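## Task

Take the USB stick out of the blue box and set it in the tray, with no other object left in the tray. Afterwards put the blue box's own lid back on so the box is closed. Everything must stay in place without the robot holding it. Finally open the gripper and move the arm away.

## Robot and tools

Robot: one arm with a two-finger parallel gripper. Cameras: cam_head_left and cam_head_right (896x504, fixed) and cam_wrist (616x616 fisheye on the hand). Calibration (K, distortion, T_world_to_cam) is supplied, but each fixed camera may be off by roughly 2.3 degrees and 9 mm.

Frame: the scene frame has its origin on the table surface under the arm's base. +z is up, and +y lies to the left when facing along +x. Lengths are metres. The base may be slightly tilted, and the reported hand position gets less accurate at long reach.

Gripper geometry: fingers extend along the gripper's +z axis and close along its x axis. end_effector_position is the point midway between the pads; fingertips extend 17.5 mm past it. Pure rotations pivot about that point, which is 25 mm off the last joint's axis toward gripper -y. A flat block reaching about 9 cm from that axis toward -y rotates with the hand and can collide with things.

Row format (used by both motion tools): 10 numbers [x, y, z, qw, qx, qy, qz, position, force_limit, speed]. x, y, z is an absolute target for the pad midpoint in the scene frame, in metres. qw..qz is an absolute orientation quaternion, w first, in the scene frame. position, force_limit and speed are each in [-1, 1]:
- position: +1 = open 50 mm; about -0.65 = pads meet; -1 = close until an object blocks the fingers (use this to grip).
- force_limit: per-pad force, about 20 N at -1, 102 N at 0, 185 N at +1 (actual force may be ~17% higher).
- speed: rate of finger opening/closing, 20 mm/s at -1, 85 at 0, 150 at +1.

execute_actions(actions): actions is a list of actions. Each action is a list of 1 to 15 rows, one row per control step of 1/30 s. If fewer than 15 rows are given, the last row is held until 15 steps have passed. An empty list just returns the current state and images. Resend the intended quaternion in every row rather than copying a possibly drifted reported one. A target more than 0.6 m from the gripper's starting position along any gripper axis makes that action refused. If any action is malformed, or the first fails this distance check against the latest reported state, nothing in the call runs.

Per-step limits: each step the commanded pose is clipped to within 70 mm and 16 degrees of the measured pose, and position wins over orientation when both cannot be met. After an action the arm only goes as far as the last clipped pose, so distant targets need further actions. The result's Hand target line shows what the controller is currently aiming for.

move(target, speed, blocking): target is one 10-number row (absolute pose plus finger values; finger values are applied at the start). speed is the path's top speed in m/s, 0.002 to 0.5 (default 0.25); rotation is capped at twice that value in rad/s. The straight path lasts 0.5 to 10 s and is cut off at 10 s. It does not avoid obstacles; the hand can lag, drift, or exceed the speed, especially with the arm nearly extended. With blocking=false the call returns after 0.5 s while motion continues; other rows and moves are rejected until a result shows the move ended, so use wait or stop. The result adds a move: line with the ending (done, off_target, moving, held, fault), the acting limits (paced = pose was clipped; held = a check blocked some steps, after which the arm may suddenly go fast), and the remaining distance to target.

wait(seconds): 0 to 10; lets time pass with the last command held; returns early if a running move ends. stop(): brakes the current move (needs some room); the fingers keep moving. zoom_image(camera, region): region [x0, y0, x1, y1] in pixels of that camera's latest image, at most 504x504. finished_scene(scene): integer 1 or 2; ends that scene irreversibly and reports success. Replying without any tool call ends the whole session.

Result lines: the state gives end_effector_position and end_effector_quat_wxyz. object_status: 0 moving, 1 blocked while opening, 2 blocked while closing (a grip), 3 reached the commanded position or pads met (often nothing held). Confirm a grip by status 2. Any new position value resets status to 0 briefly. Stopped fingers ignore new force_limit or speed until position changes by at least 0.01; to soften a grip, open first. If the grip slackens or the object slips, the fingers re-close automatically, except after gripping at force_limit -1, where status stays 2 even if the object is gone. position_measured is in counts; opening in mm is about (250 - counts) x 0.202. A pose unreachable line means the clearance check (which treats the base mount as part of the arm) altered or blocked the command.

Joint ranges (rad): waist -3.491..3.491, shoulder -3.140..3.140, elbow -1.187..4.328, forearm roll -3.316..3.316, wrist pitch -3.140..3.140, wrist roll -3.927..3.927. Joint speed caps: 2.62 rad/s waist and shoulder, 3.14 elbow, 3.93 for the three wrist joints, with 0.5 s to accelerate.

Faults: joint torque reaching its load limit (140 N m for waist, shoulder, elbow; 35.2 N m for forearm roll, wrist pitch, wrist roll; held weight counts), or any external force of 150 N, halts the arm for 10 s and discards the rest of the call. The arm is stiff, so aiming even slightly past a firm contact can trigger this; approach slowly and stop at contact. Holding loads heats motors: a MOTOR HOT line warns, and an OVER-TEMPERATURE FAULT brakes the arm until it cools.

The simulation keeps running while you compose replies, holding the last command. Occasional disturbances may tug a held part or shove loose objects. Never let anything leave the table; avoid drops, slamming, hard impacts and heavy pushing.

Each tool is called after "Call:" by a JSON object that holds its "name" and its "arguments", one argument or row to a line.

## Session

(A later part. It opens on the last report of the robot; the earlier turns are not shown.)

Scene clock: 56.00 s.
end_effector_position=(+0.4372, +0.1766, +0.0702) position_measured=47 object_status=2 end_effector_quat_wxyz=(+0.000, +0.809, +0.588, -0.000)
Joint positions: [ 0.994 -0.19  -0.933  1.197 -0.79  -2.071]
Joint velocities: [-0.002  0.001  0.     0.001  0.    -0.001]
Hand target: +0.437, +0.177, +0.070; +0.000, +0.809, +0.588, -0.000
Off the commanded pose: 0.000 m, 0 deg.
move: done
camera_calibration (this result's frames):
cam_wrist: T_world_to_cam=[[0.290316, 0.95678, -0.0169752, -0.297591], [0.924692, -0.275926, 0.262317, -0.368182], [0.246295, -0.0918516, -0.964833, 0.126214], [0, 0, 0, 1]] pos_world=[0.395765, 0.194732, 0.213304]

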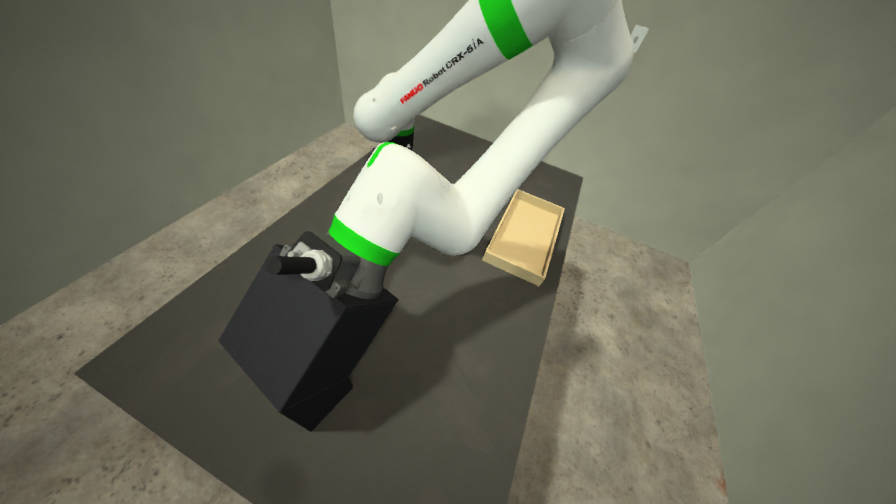

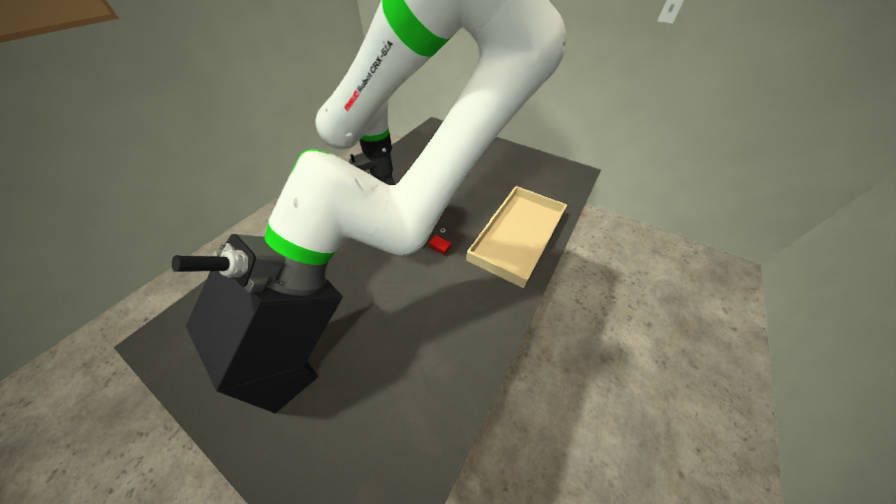

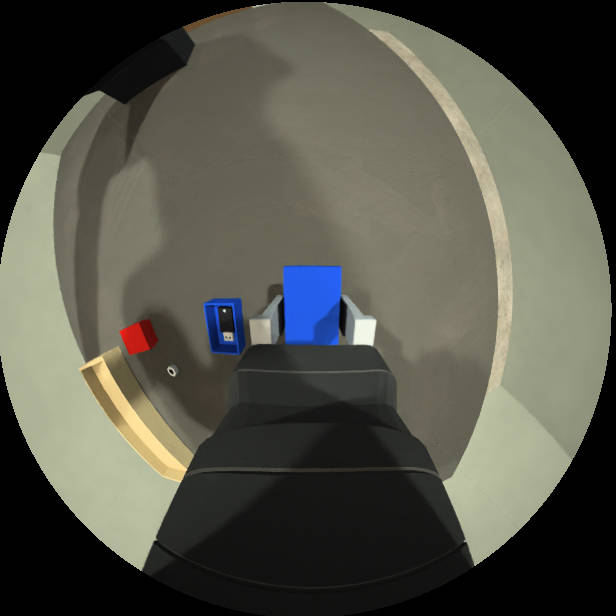

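Call:
{"name": "move", "arguments": {
  "target": [0.4373, 0.1769, 0.019, 0, 0.8090, 0.5878, 0, -1, -0.5, -0.5],
  "speed": 0.04
}}

Call:
{"name": "execute_actions", "arguments": {
  "actions": [
    [[0.4373, 0.1769, 0.019, 0, 0.8090, 0.5878, 0, 1, -0.5, -0.3]],
    [[0.4373, 0.1769, 0.019, 0, 0.8090, 0.5878, 0, 1, -0.5, -0.3]]
  ]
}}

Call:
{"name": "move", "arguments": {
  "target": [0.4373, 0.1769, 0.07, 0, 0.8090, 0.5878, 0, 1, -0.5, 0],
  "speed": 0.08
}}

Call:
{"name": "move", "arguments": {
  "target": [0.4397, 0.071, 0.07, 0, 0.8090, 0.5878, 0, 1, -0.5, 0],
  "speed": 0.15
}}

Call:
{"name": "zoom_image", "arguments": {
  "camera": "cam_wrist",
  "region": [230, 240, 400, 350]
}}

Scene clock: 116.23 s.
end_effector_position=(+0.4372, +0.1771, +0.0192) position_measured=48 object_status=2 end_effector_quat_wxyz=(-0.000, +0.809, +0.588, -0.000)
Joint positions: [ 0.816 -0.073 -0.933  1.417 -0.639 -2.194]
Joint velocities: [-0.002  0.     0.     0.001  0.    -0.002]
Hand target: +0.437, +0.177, +0.019; -0.000, +0.809, +0.588, -0.000
Off the commanded pose: 0.000 m, 0 deg.
move: done
camera_calibration (this result's frames):
cam_wrist: T_world_to_cam=[[0.290905, 0.956611, -0.0164076, -0.299172], [0.924688, -0.276712, 0.2615, -0.354507], [0.245614, -0.0912436, -0.965064, 0.0772346], [0, 0, 0, 1]] pos_world=[0.395869, 0.195142, 0.162331]

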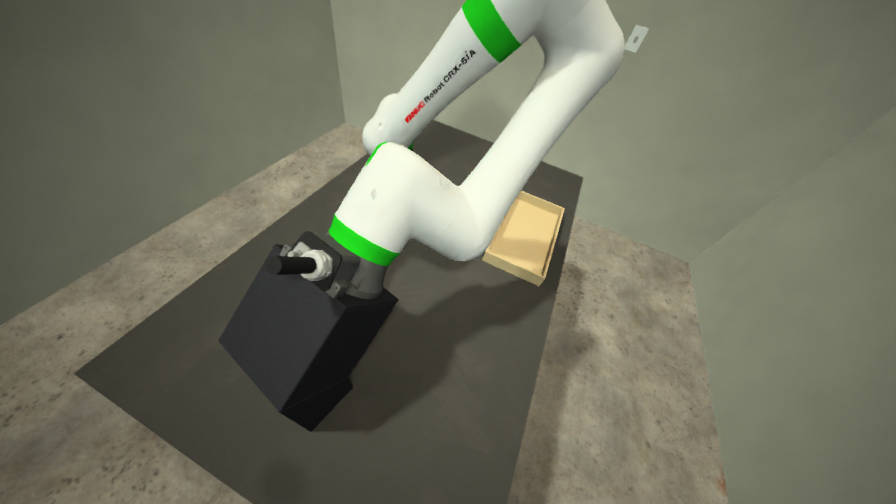

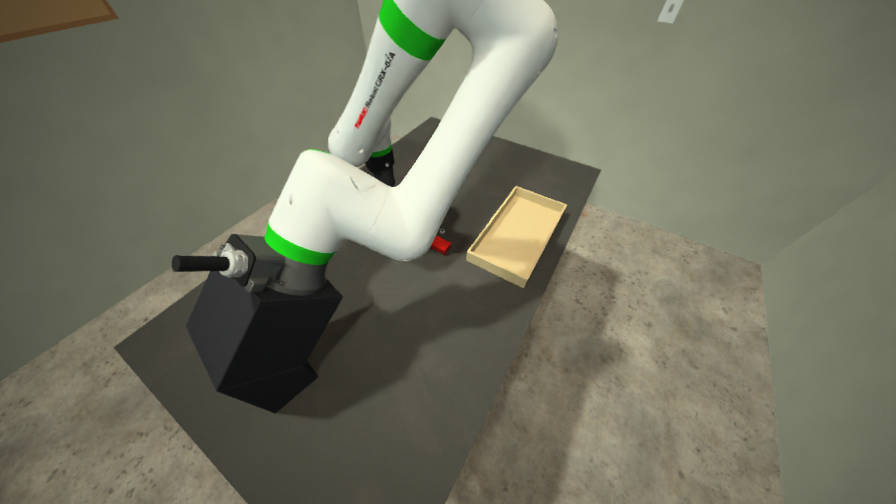

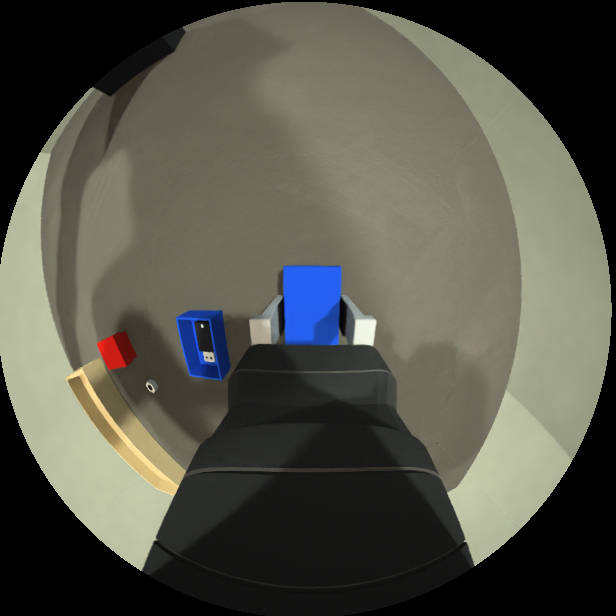

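Scene clock: 117.23 s.
end_effector_position=(+0.4373, +0.1769, +0.0190) position_measured=3 object_status=3 end_effector_quat_wxyz=(+0.000, +0.809, +0.588, +0.000)
Joint positions: [ 0.815 -0.073 -0.933  1.419 -0.639 -2.194]
Joint velocities: [-0.     0.     0.     0.     0.001 -0.001]
Hand target: +0.437, +0.177, +0.019; -0.000, +0.809, +0.588, -0.000
Off the commanded pose: 0.000 m, 0 deg.
camera_calibration (this result's frames):
cam_wrist: T_world_to_cam=[[0.290614, 0.956697, -0.0165552, -0.298959], [0.924637, -0.27634, 0.262073, -0.354727], [0.24615, -0.0914698, -0.964906, 0.0768113], [0, 0, 0, 1]] pos_world=[0.395968, 0.195014, 0.162131]

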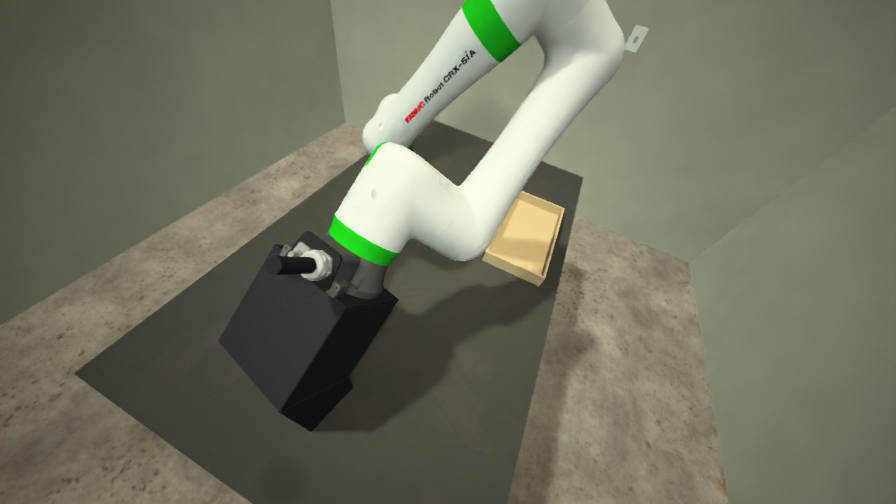

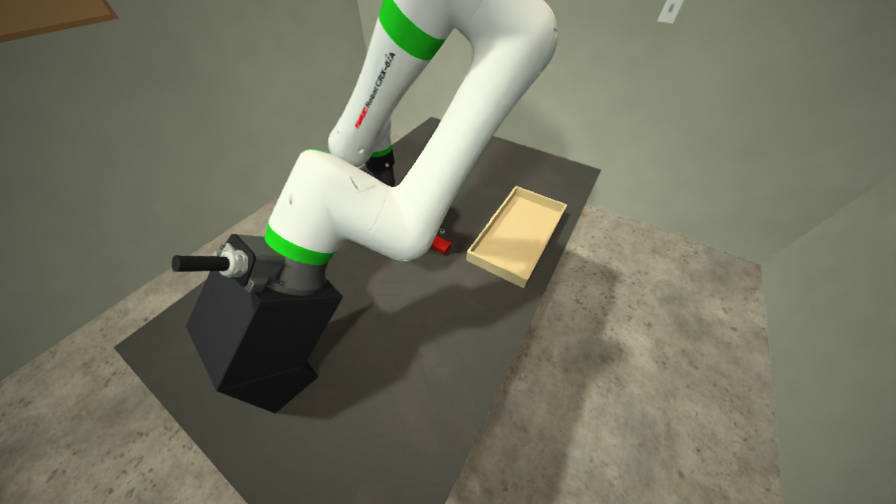

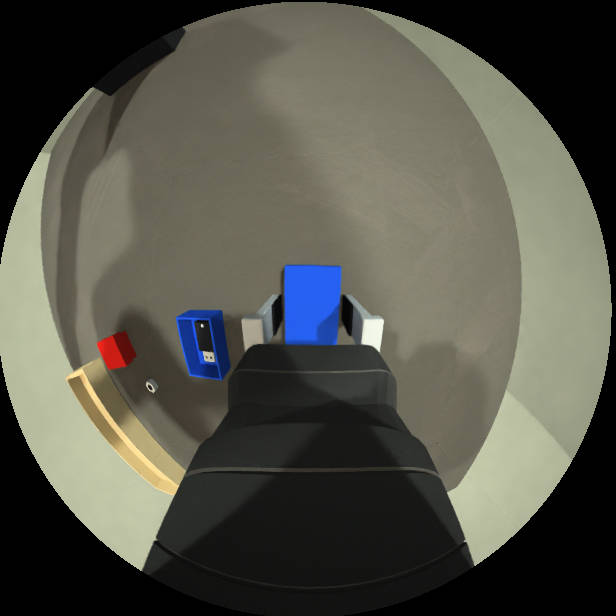

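Scene clock: 118.20 s.
end_effector_position=(+0.4375, +0.1768, +0.0698) position_measured=3 object_status=3 end_effector_quat_wxyz=(+0.000, +0.809, +0.588, +0.000)
Joint positions: [ 0.992 -0.189 -0.932  1.199 -0.789 -2.072]
Joint velocities: [ 0.    -0.     0.    -0.    -0.001 -0.   ]
Hand target: +0.438, +0.177, +0.070; +0.000, +0.809, +0.588, +0.000
Off the commanded pose: 0.000 m, 0 deg.
move: done
camera_calibration (this result's frames):
cam_wrist: T_world_to_cam=[[0.290335, 0.956779, -0.0167003, -0.297907], [0.924579, -0.275979, 0.262658, -0.36835], [0.246697, -0.0916996, -0.964744, 0.125581], [0, 0, 0, 1]] pos_world=[0.396081, 0.19489, 0.212928]

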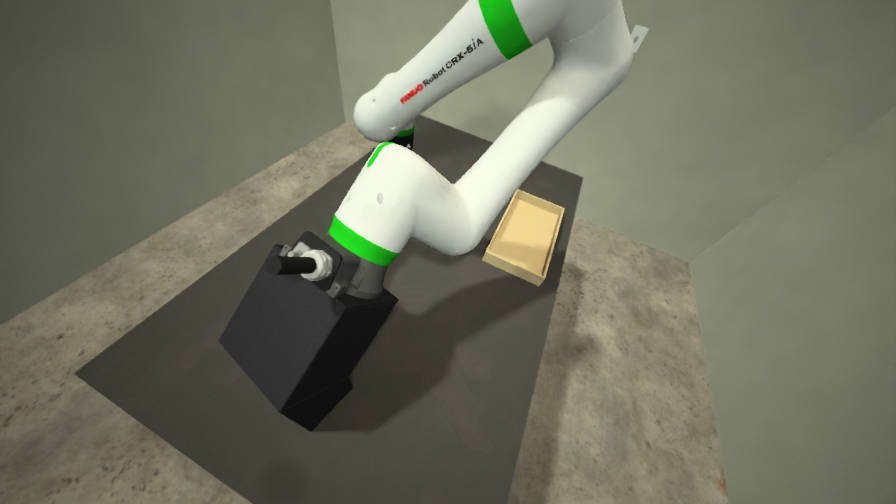

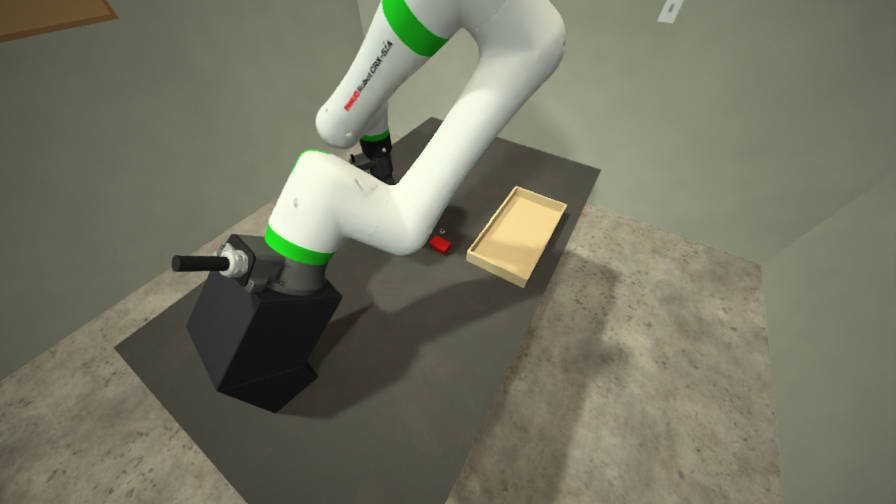

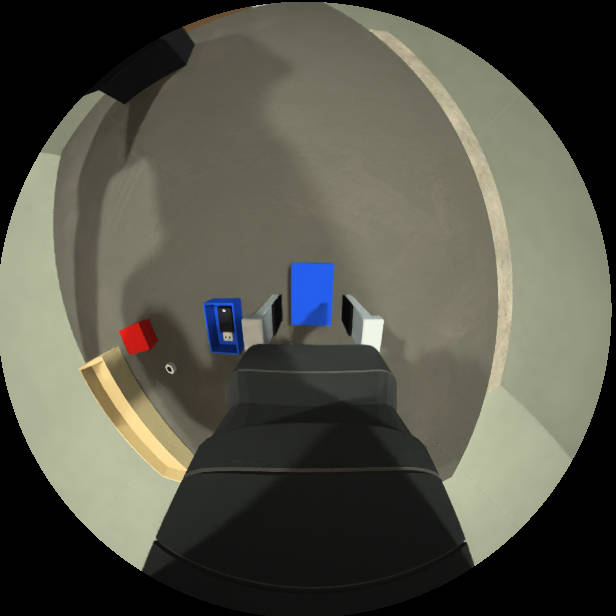

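Scene clock: 119.23 s.
end_effector_position=(+0.4396, +0.0713, +0.0697) position_measured=3 object_status=3 end_effector_quat_wxyz=(-0.000, +0.809, +0.588, -0.000)
Joint positions: [ 0.765 -0.402 -1.033  1.15  -0.668 -1.815]
Joint velocities: [ 0.001 -0.     0.003 -0.    -0.001  0.001]
Hand target: +0.440, +0.071, +0.070; -0.000, +0.809, +0.588, +0.000
Off the commanded pose: 0.000 m, 0 deg.
move: done
camera_calibration (this result's frames):
cam_wrist: T_world_to_cam=[[0.290633, 0.956694, -0.0163871, -0.197736], [0.924749, -0.276448, 0.261566, -0.399332], [0.245708, -0.0911735, -0.965047, 0.115719], [0, 0, 0, 1]] pos_world=[0.398317, 0.0893291, 0.212885]

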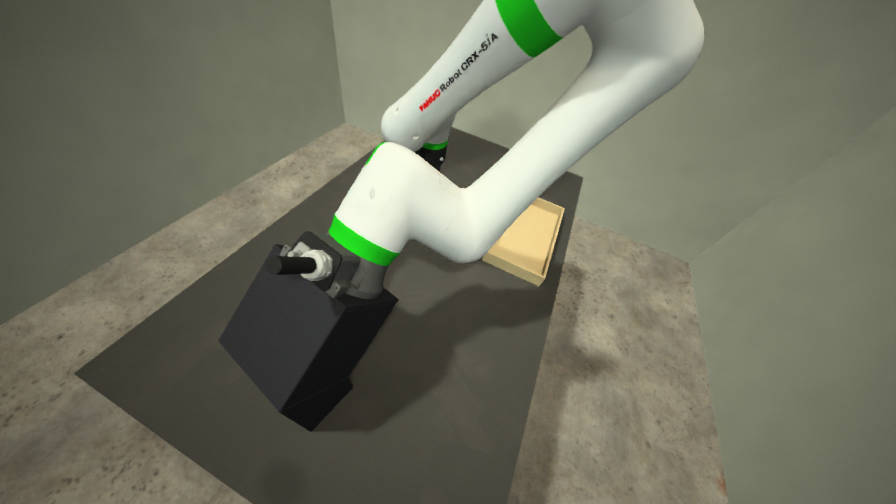

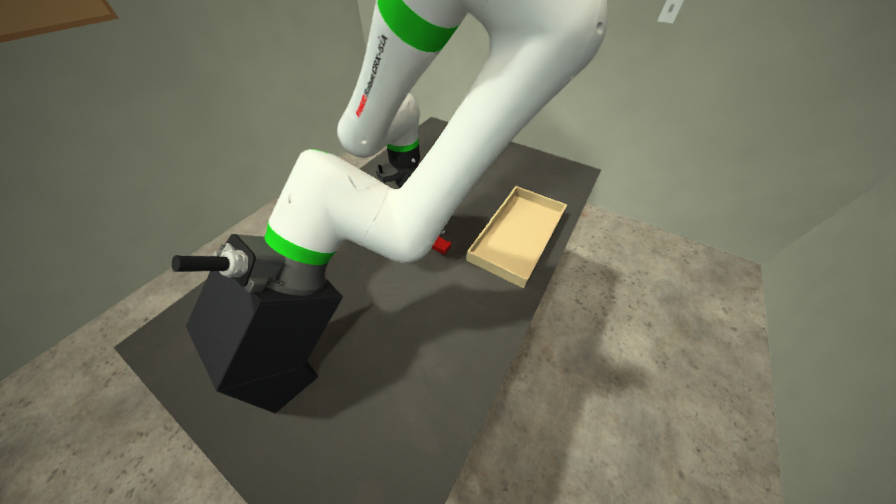

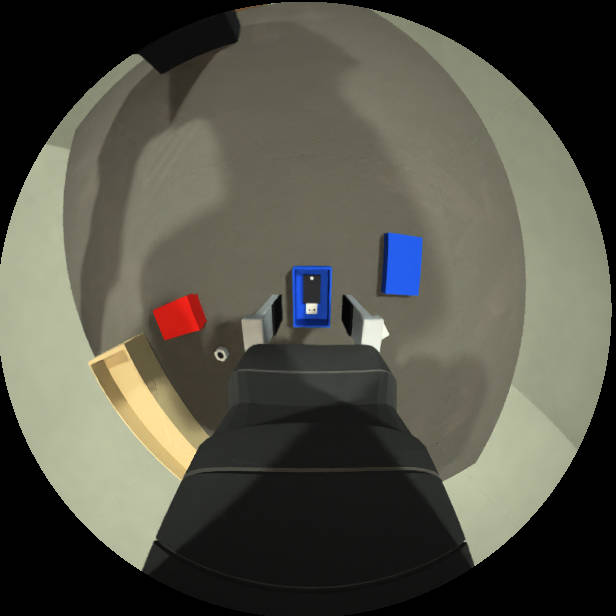

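Region (230, 240, 400, 350) of cam_wrist's 616x616 image, scaled by 2.965, with more detail than that image has; it fills the top 326 rows of this view, and the rest is white.

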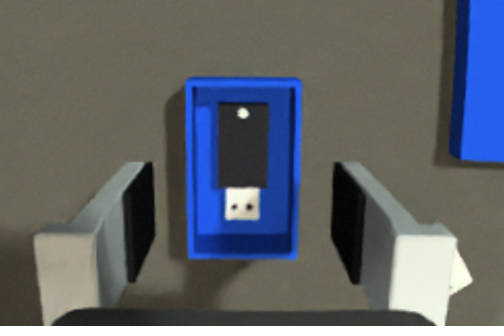

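Call:
{"name": "move", "arguments": {
  "target": [0.4397, 0.071, 0.0225, 0, 0.8090, 0.5878, 0, 1, -0.3, 0],
  "speed": 0.04
}}

Call:
{"name": "execute_actions", "arguments": {
  "actions": [
    [[0.4397, 0.071, 0.0225, 0, 0.8090, 0.5878, 0, -1, -0.3, -0.5]],
    [[0.4397, 0.071, 0.0225, 0, 0.8090, 0.5878, 0, -1, -0.3, -0.5]]
  ]
}}

Call:
{"name": "zoom_image", "arguments": {
  "camera": "cam_wrist",
  "region": [230, 240, 400, 350]
}}

Scene clock: 172.80 s.
end_effector_position=(+0.4397, +0.0712, +0.0227) position_measured=3 object_status=3 end_effector_quat_wxyz=(-0.000, +0.809, +0.588, -0.000)
Joint positions: [ 0.551 -0.266 -1.038  1.428 -0.471 -1.979]
Joint velocities: [-0.001  0.    -0.003  0.004  0.002 -0.002]
Hand target: +0.439, +0.071, +0.023; -0.000, +0.809, +0.588, -0.000
Off the commanded pose: 0.000 m, 0 deg.
move: done
camera_calibration (this result's frames):
cam_wrist: T_world_to_cam=[[0.291104, 0.956554, -0.0162052, -0.198694], [0.9246, -0.276948, 0.261562, -0.386983], [0.24571, -0.0911252, -0.965051, 0.0703237], [0, 0, 0, 1]] pos_world=[0.398366, 0.0892958, 0.165866]

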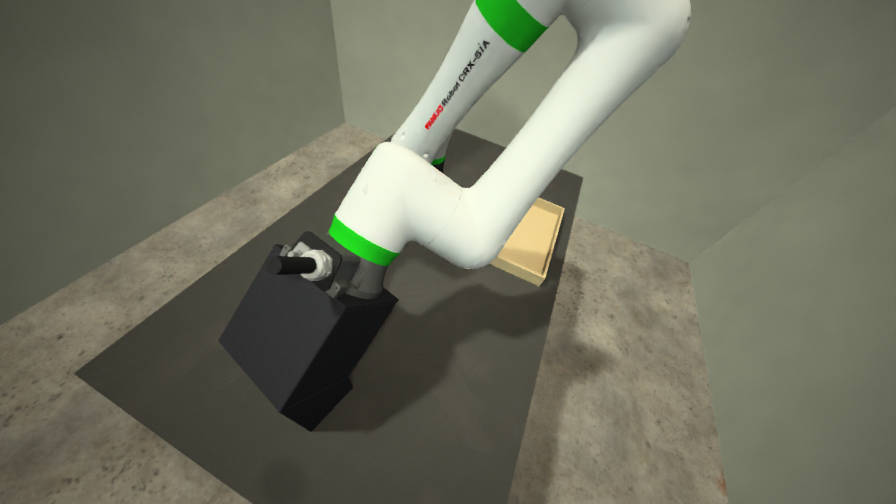

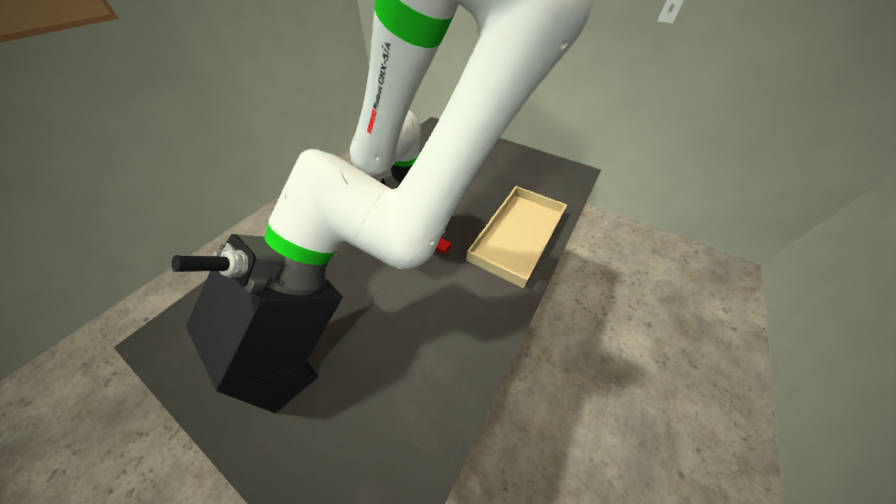

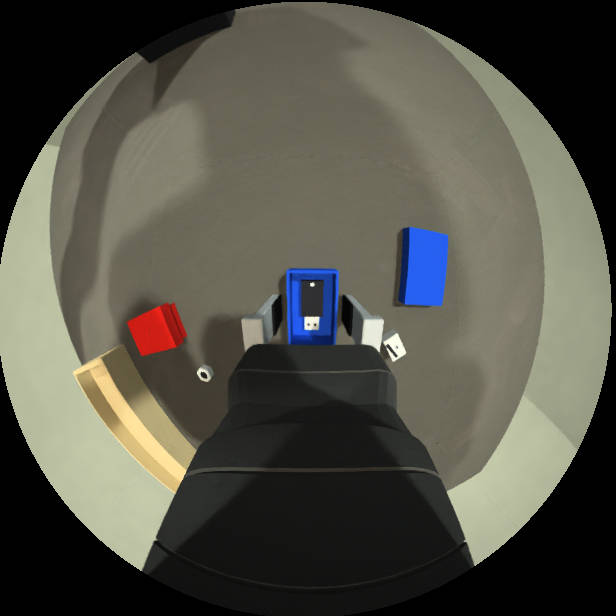

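Scene clock: 173.80 s.
end_effector_position=(+0.4397, +0.0710, +0.0225) position_measured=72 object_status=2 end_effector_quat_wxyz=(-0.000, +0.809, +0.588, +0.000)
Joint positions: [ 0.549 -0.266 -1.038  1.431 -0.471 -1.981]
Joint velocities: [-0.    -0.    -0.     0.001  0.     0.001]
Hand target: +0.440, +0.071, +0.023; -0.000, +0.809, +0.588, -0.000
Off the commanded pose: 0.000 m, 0 deg.
camera_calibration (this result's frames):
cam_wrist: T_world_to_cam=[[0.290587, 0.956705, -0.0165802, -0.198252], [0.924653, -0.276311, 0.262048, -0.387109], [0.246121, -0.0914787, -0.964912, 0.069926], [0, 0, 0, 1]] pos_world=[0.398341, 0.089103, 0.165626]

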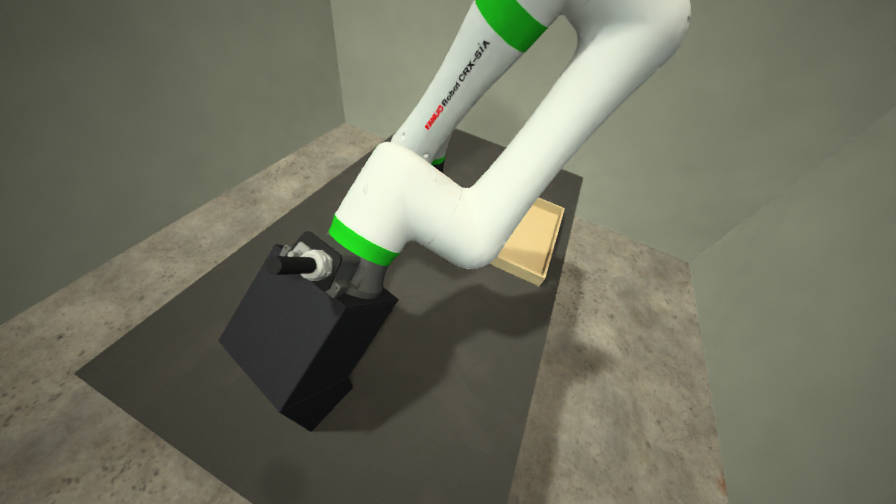

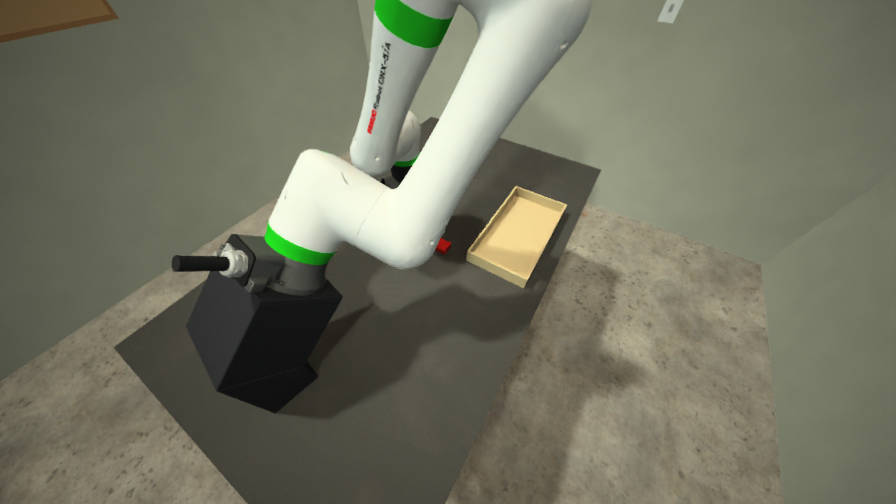

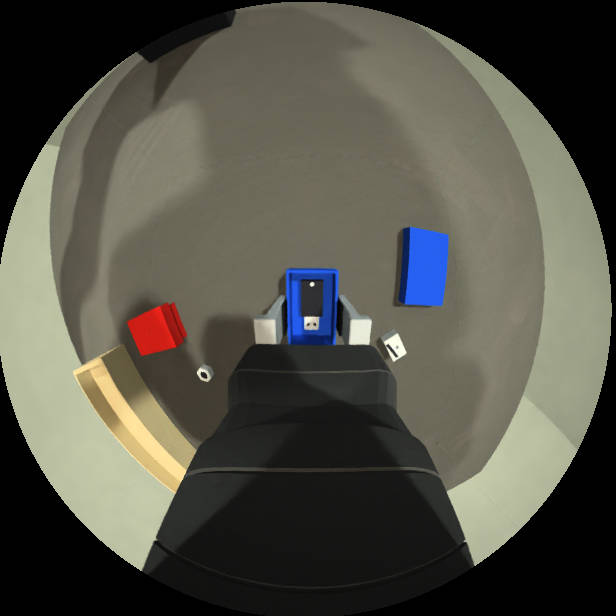

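Region (230, 240, 400, 350) of cam_wrist's 616x616 image, scaled by 2.965, with more detail than that image has; it fills the top 326 rows of this view, and the rest is white.

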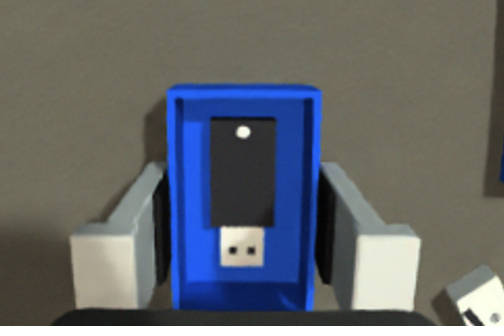

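Call:
{"name": "move", "arguments": {
  "target": [0.4397, 0.071, 0.09, 0, 0.8090, 0.5878, 0, -1, -0.3, -0.5],
  "speed": 0.06
}}

Call:
{"name": "move", "arguments": {
  "target": [0.54, -0.27, 0.16, 0, 0.8090, 0.5878, 0, -1, -0.3, -0.5],
  "speed": 0.15
}}

Scene clock: 179.30 s.
end_effector_position=(+0.4401, +0.0707, +0.0898) position_measured=72 object_status=2 end_effector_quat_wxyz=(+0.001, +0.809, +0.588, +0.000)
Joint positions: [ 0.846 -0.458 -1.026  1.075 -0.757 -1.775]
Joint velocities: [ 0.001 -0.001  0.     0.    -0.     0.   ]
Hand target: +0.440, +0.071, +0.090; +0.001, +0.809, +0.588, +0.000
Off the commanded pose: 0.001 m, 0 deg.
move: done
camera_calibration (this result's frames):
cam_wrist: T_world_to_cam=[[0.290086, 0.956851, -0.0169133, -0.196759], [0.924575, -0.275652, 0.263015, -0.405263], [0.247004, -0.0919348, -0.964643, 0.134333], [0, 0, 0, 1]] pos_world=[0.398592, 0.0889072, 0.232846]

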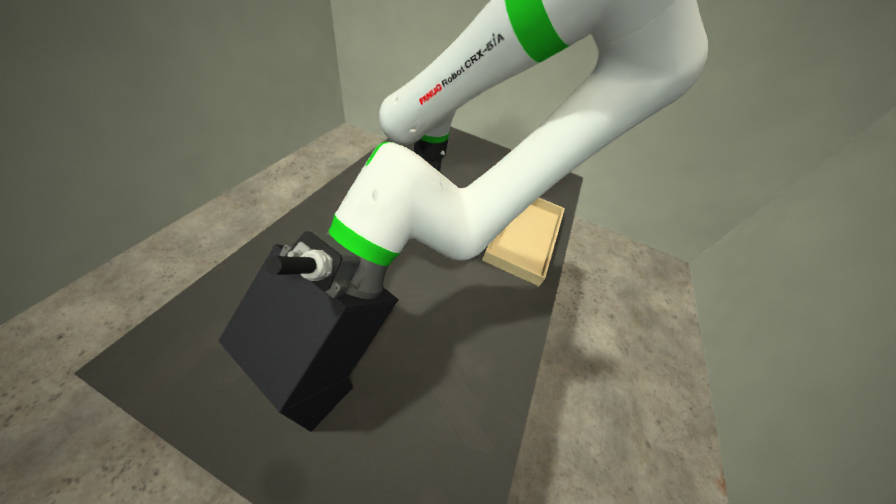

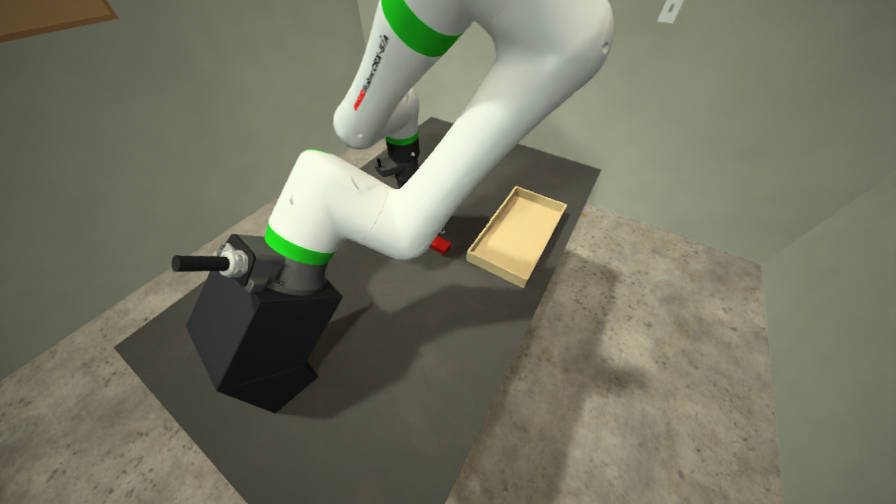

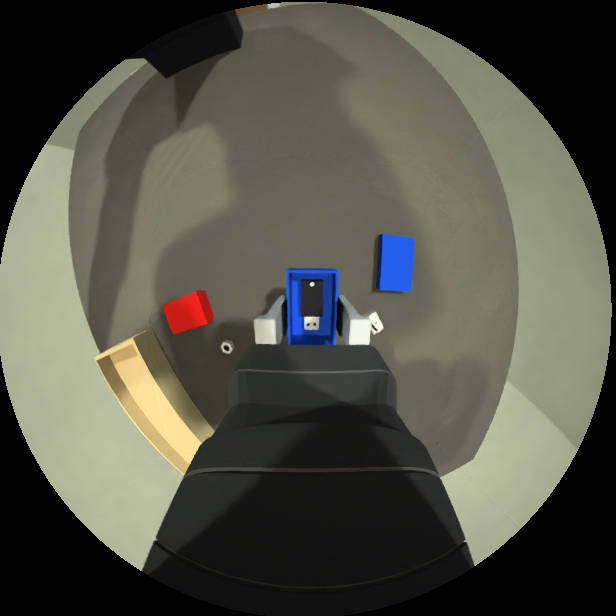

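Scene clock: 182.13 s.
end_effector_position=(+0.5410, -0.2698, +0.1591) position_measured=72 object_status=2 end_effector_quat_wxyz=(+0.000, +0.810, +0.587, +0.000)
Joint positions: [-0.181 -0.407 -0.312 -0.084 -0.829  0.01 ]
Joint velocities: [-0.001  0.001  0.001 -0.002 -0.002  0.004]
Hand target: +0.541, -0.270, +0.159; +0.000, +0.810, +0.587, +0.000
Off the commanded pose: 0.001 m, 0 deg.
move: done
camera_calibration (this result's frames):
cam_wrist: T_world_to_cam=[[0.292689, 0.956069, -0.0162743, 0.0992174], [0.923915, -0.278378, 0.262464, -0.610938], [0.246403, -0.0918564, -0.964805, 0.145325], [0, 0, 0, 1]] pos_world=[0.499606, -0.251581, 0.302174]

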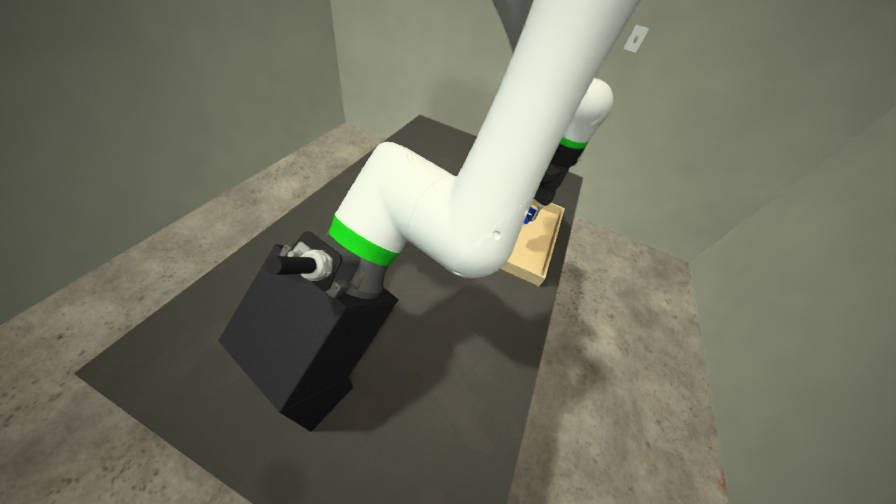

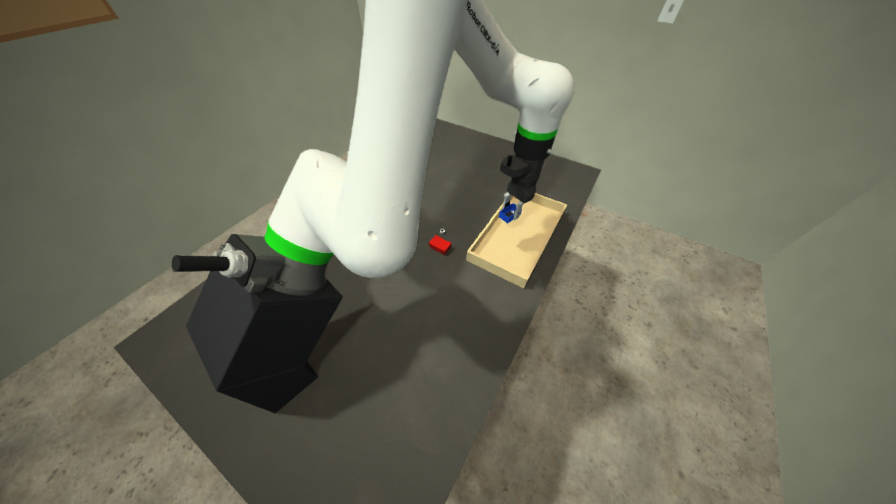

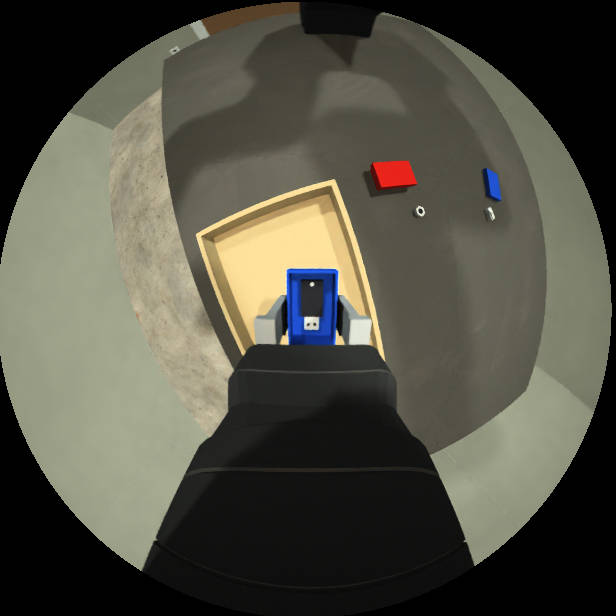

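Call:
{"name": "move", "arguments": {
  "target": [0.54, -0.27, 0.16, -0.4045, 0.7006, 0.5090, -0.2939, -1, -0.3, -0.5],
  "speed": 0.3
}}

Scene clock: 187.80 s.
end_effector_position=(+0.5404, -0.2700, +0.1602) position_measured=72 object_status=2 end_effector_quat_wxyz=(-0.404, +0.701, +0.509, -0.294)
Joint positions: [-0.182  0.427  0.713 -0.078 -2.066 -0.005]
Joint velocities: [-0.004  0.001  0.001  0.    -0.001 -0.001]
Hand target: +0.540, -0.270, +0.160; -0.404, +0.701, +0.509, -0.294
Off the commanded pose: 0.000 m, 0 deg.
move: done
camera_calibration (this result's frames):
cam_wrist: T_world_to_cam=[[0.285925, 0.958215, 0.00835919, 0.0999006], [0.681807, -0.197302, -0.704423, -0.303159], [-0.67334, 0.207112, -0.709731, 0.683448], [0, 0, 0, 1]] pos_world=[0.638324, -0.29709, 0.270677]

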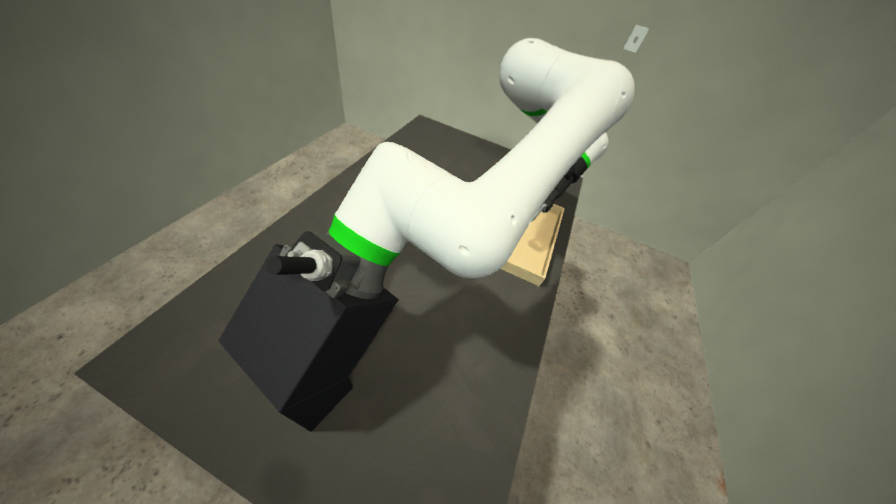

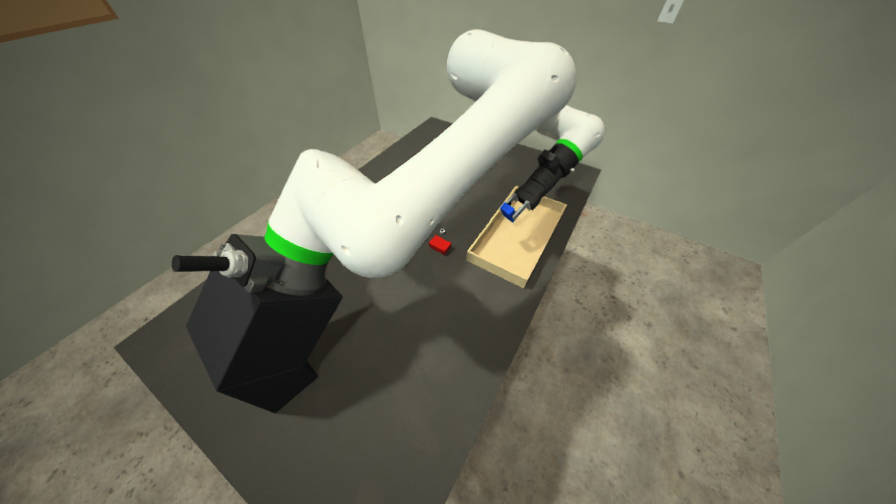

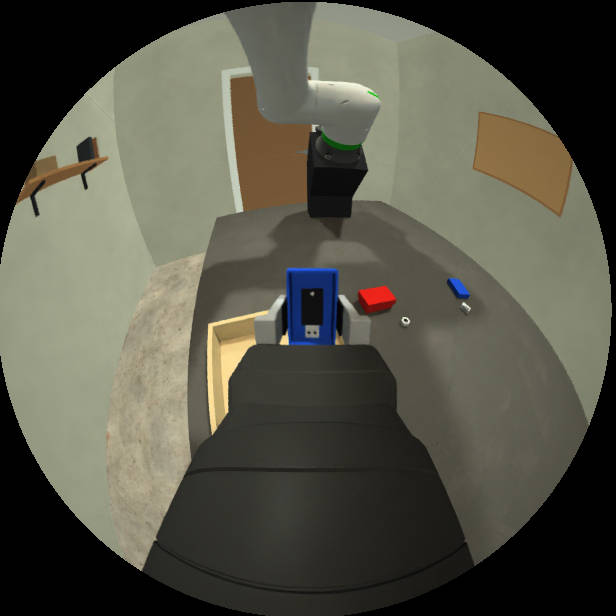

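Call:
{"name": "move", "arguments": {
  "target": [0.54, -0.27, 0.16, -0.5721, 0.5721, 0.4156, -0.4156, -1, -0.3, -0.5],
  "speed": 0.2
}}

Scene clock: 193.13 s.
end_effector_position=(+0.5403, -0.2700, +0.1600) position_measured=72 object_status=2 end_effector_quat_wxyz=(+0.572, -0.572, -0.416, +0.416)
Joint positions: [-0.171  0.912  1.29  -0.116 -2.681 -0.05 ]
Joint velocities: [-0.001  0.002  0.003 -0.001 -0.002 -0.001]
Hand target: +0.540, -0.270, +0.160; +0.572, -0.572, -0.416, +0.416
Off the commanded pose: 0.000 m, 0 deg.
move: done
camera_calibration (this result's frames):
cam_wrist: T_world_to_cam=[[0.293066, 0.955896, 0.0193457, 0.0936717], [0.256457, -0.0591017, -0.964747, 0.00558788], [-0.921055, 0.287696, -0.262467, 0.767269], [0, 0, 0, 1]] pos_world=[0.677812, -0.309951, 0.204961]

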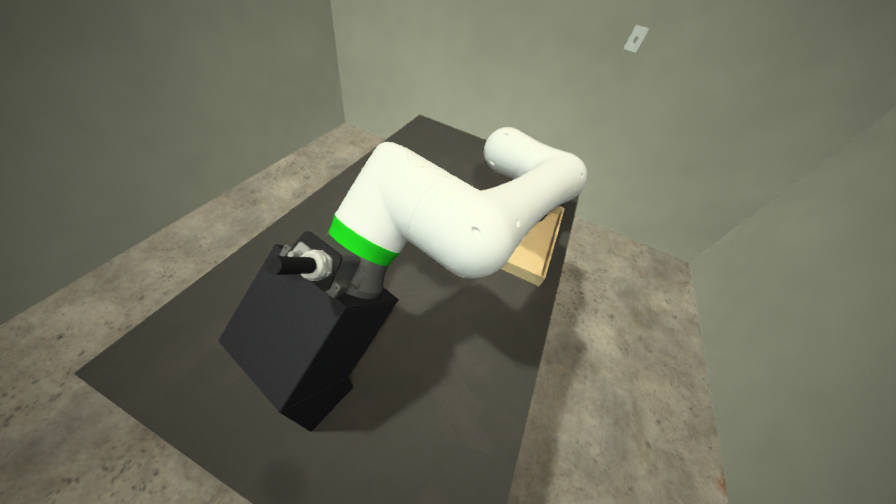

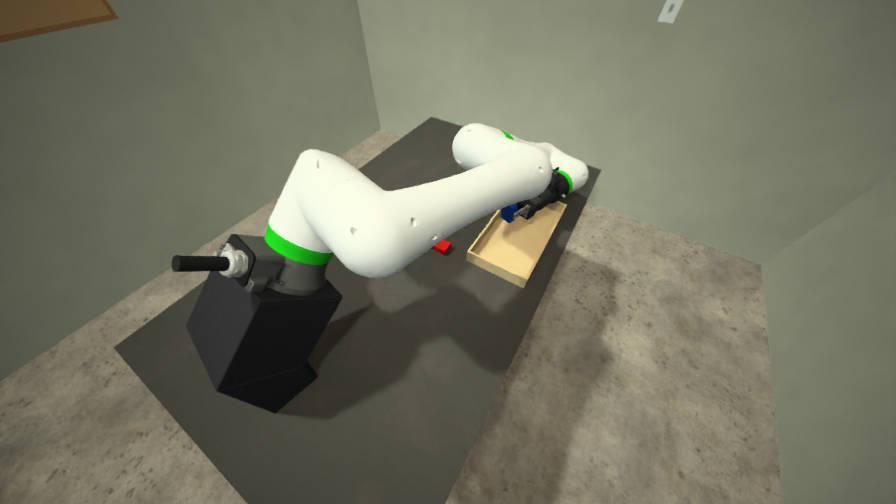

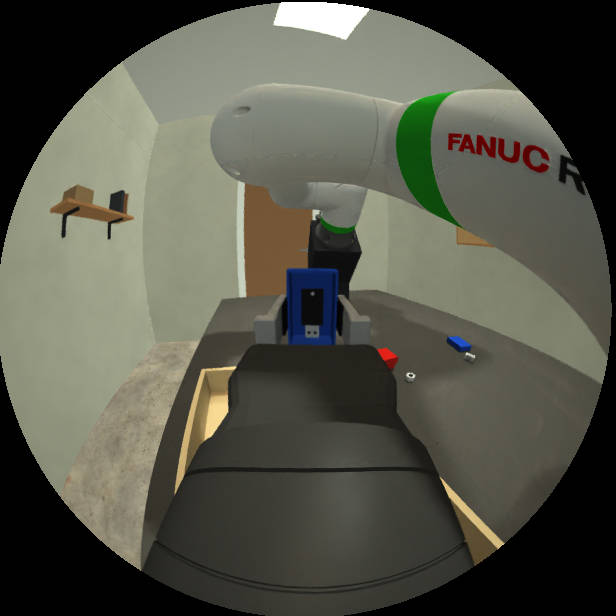

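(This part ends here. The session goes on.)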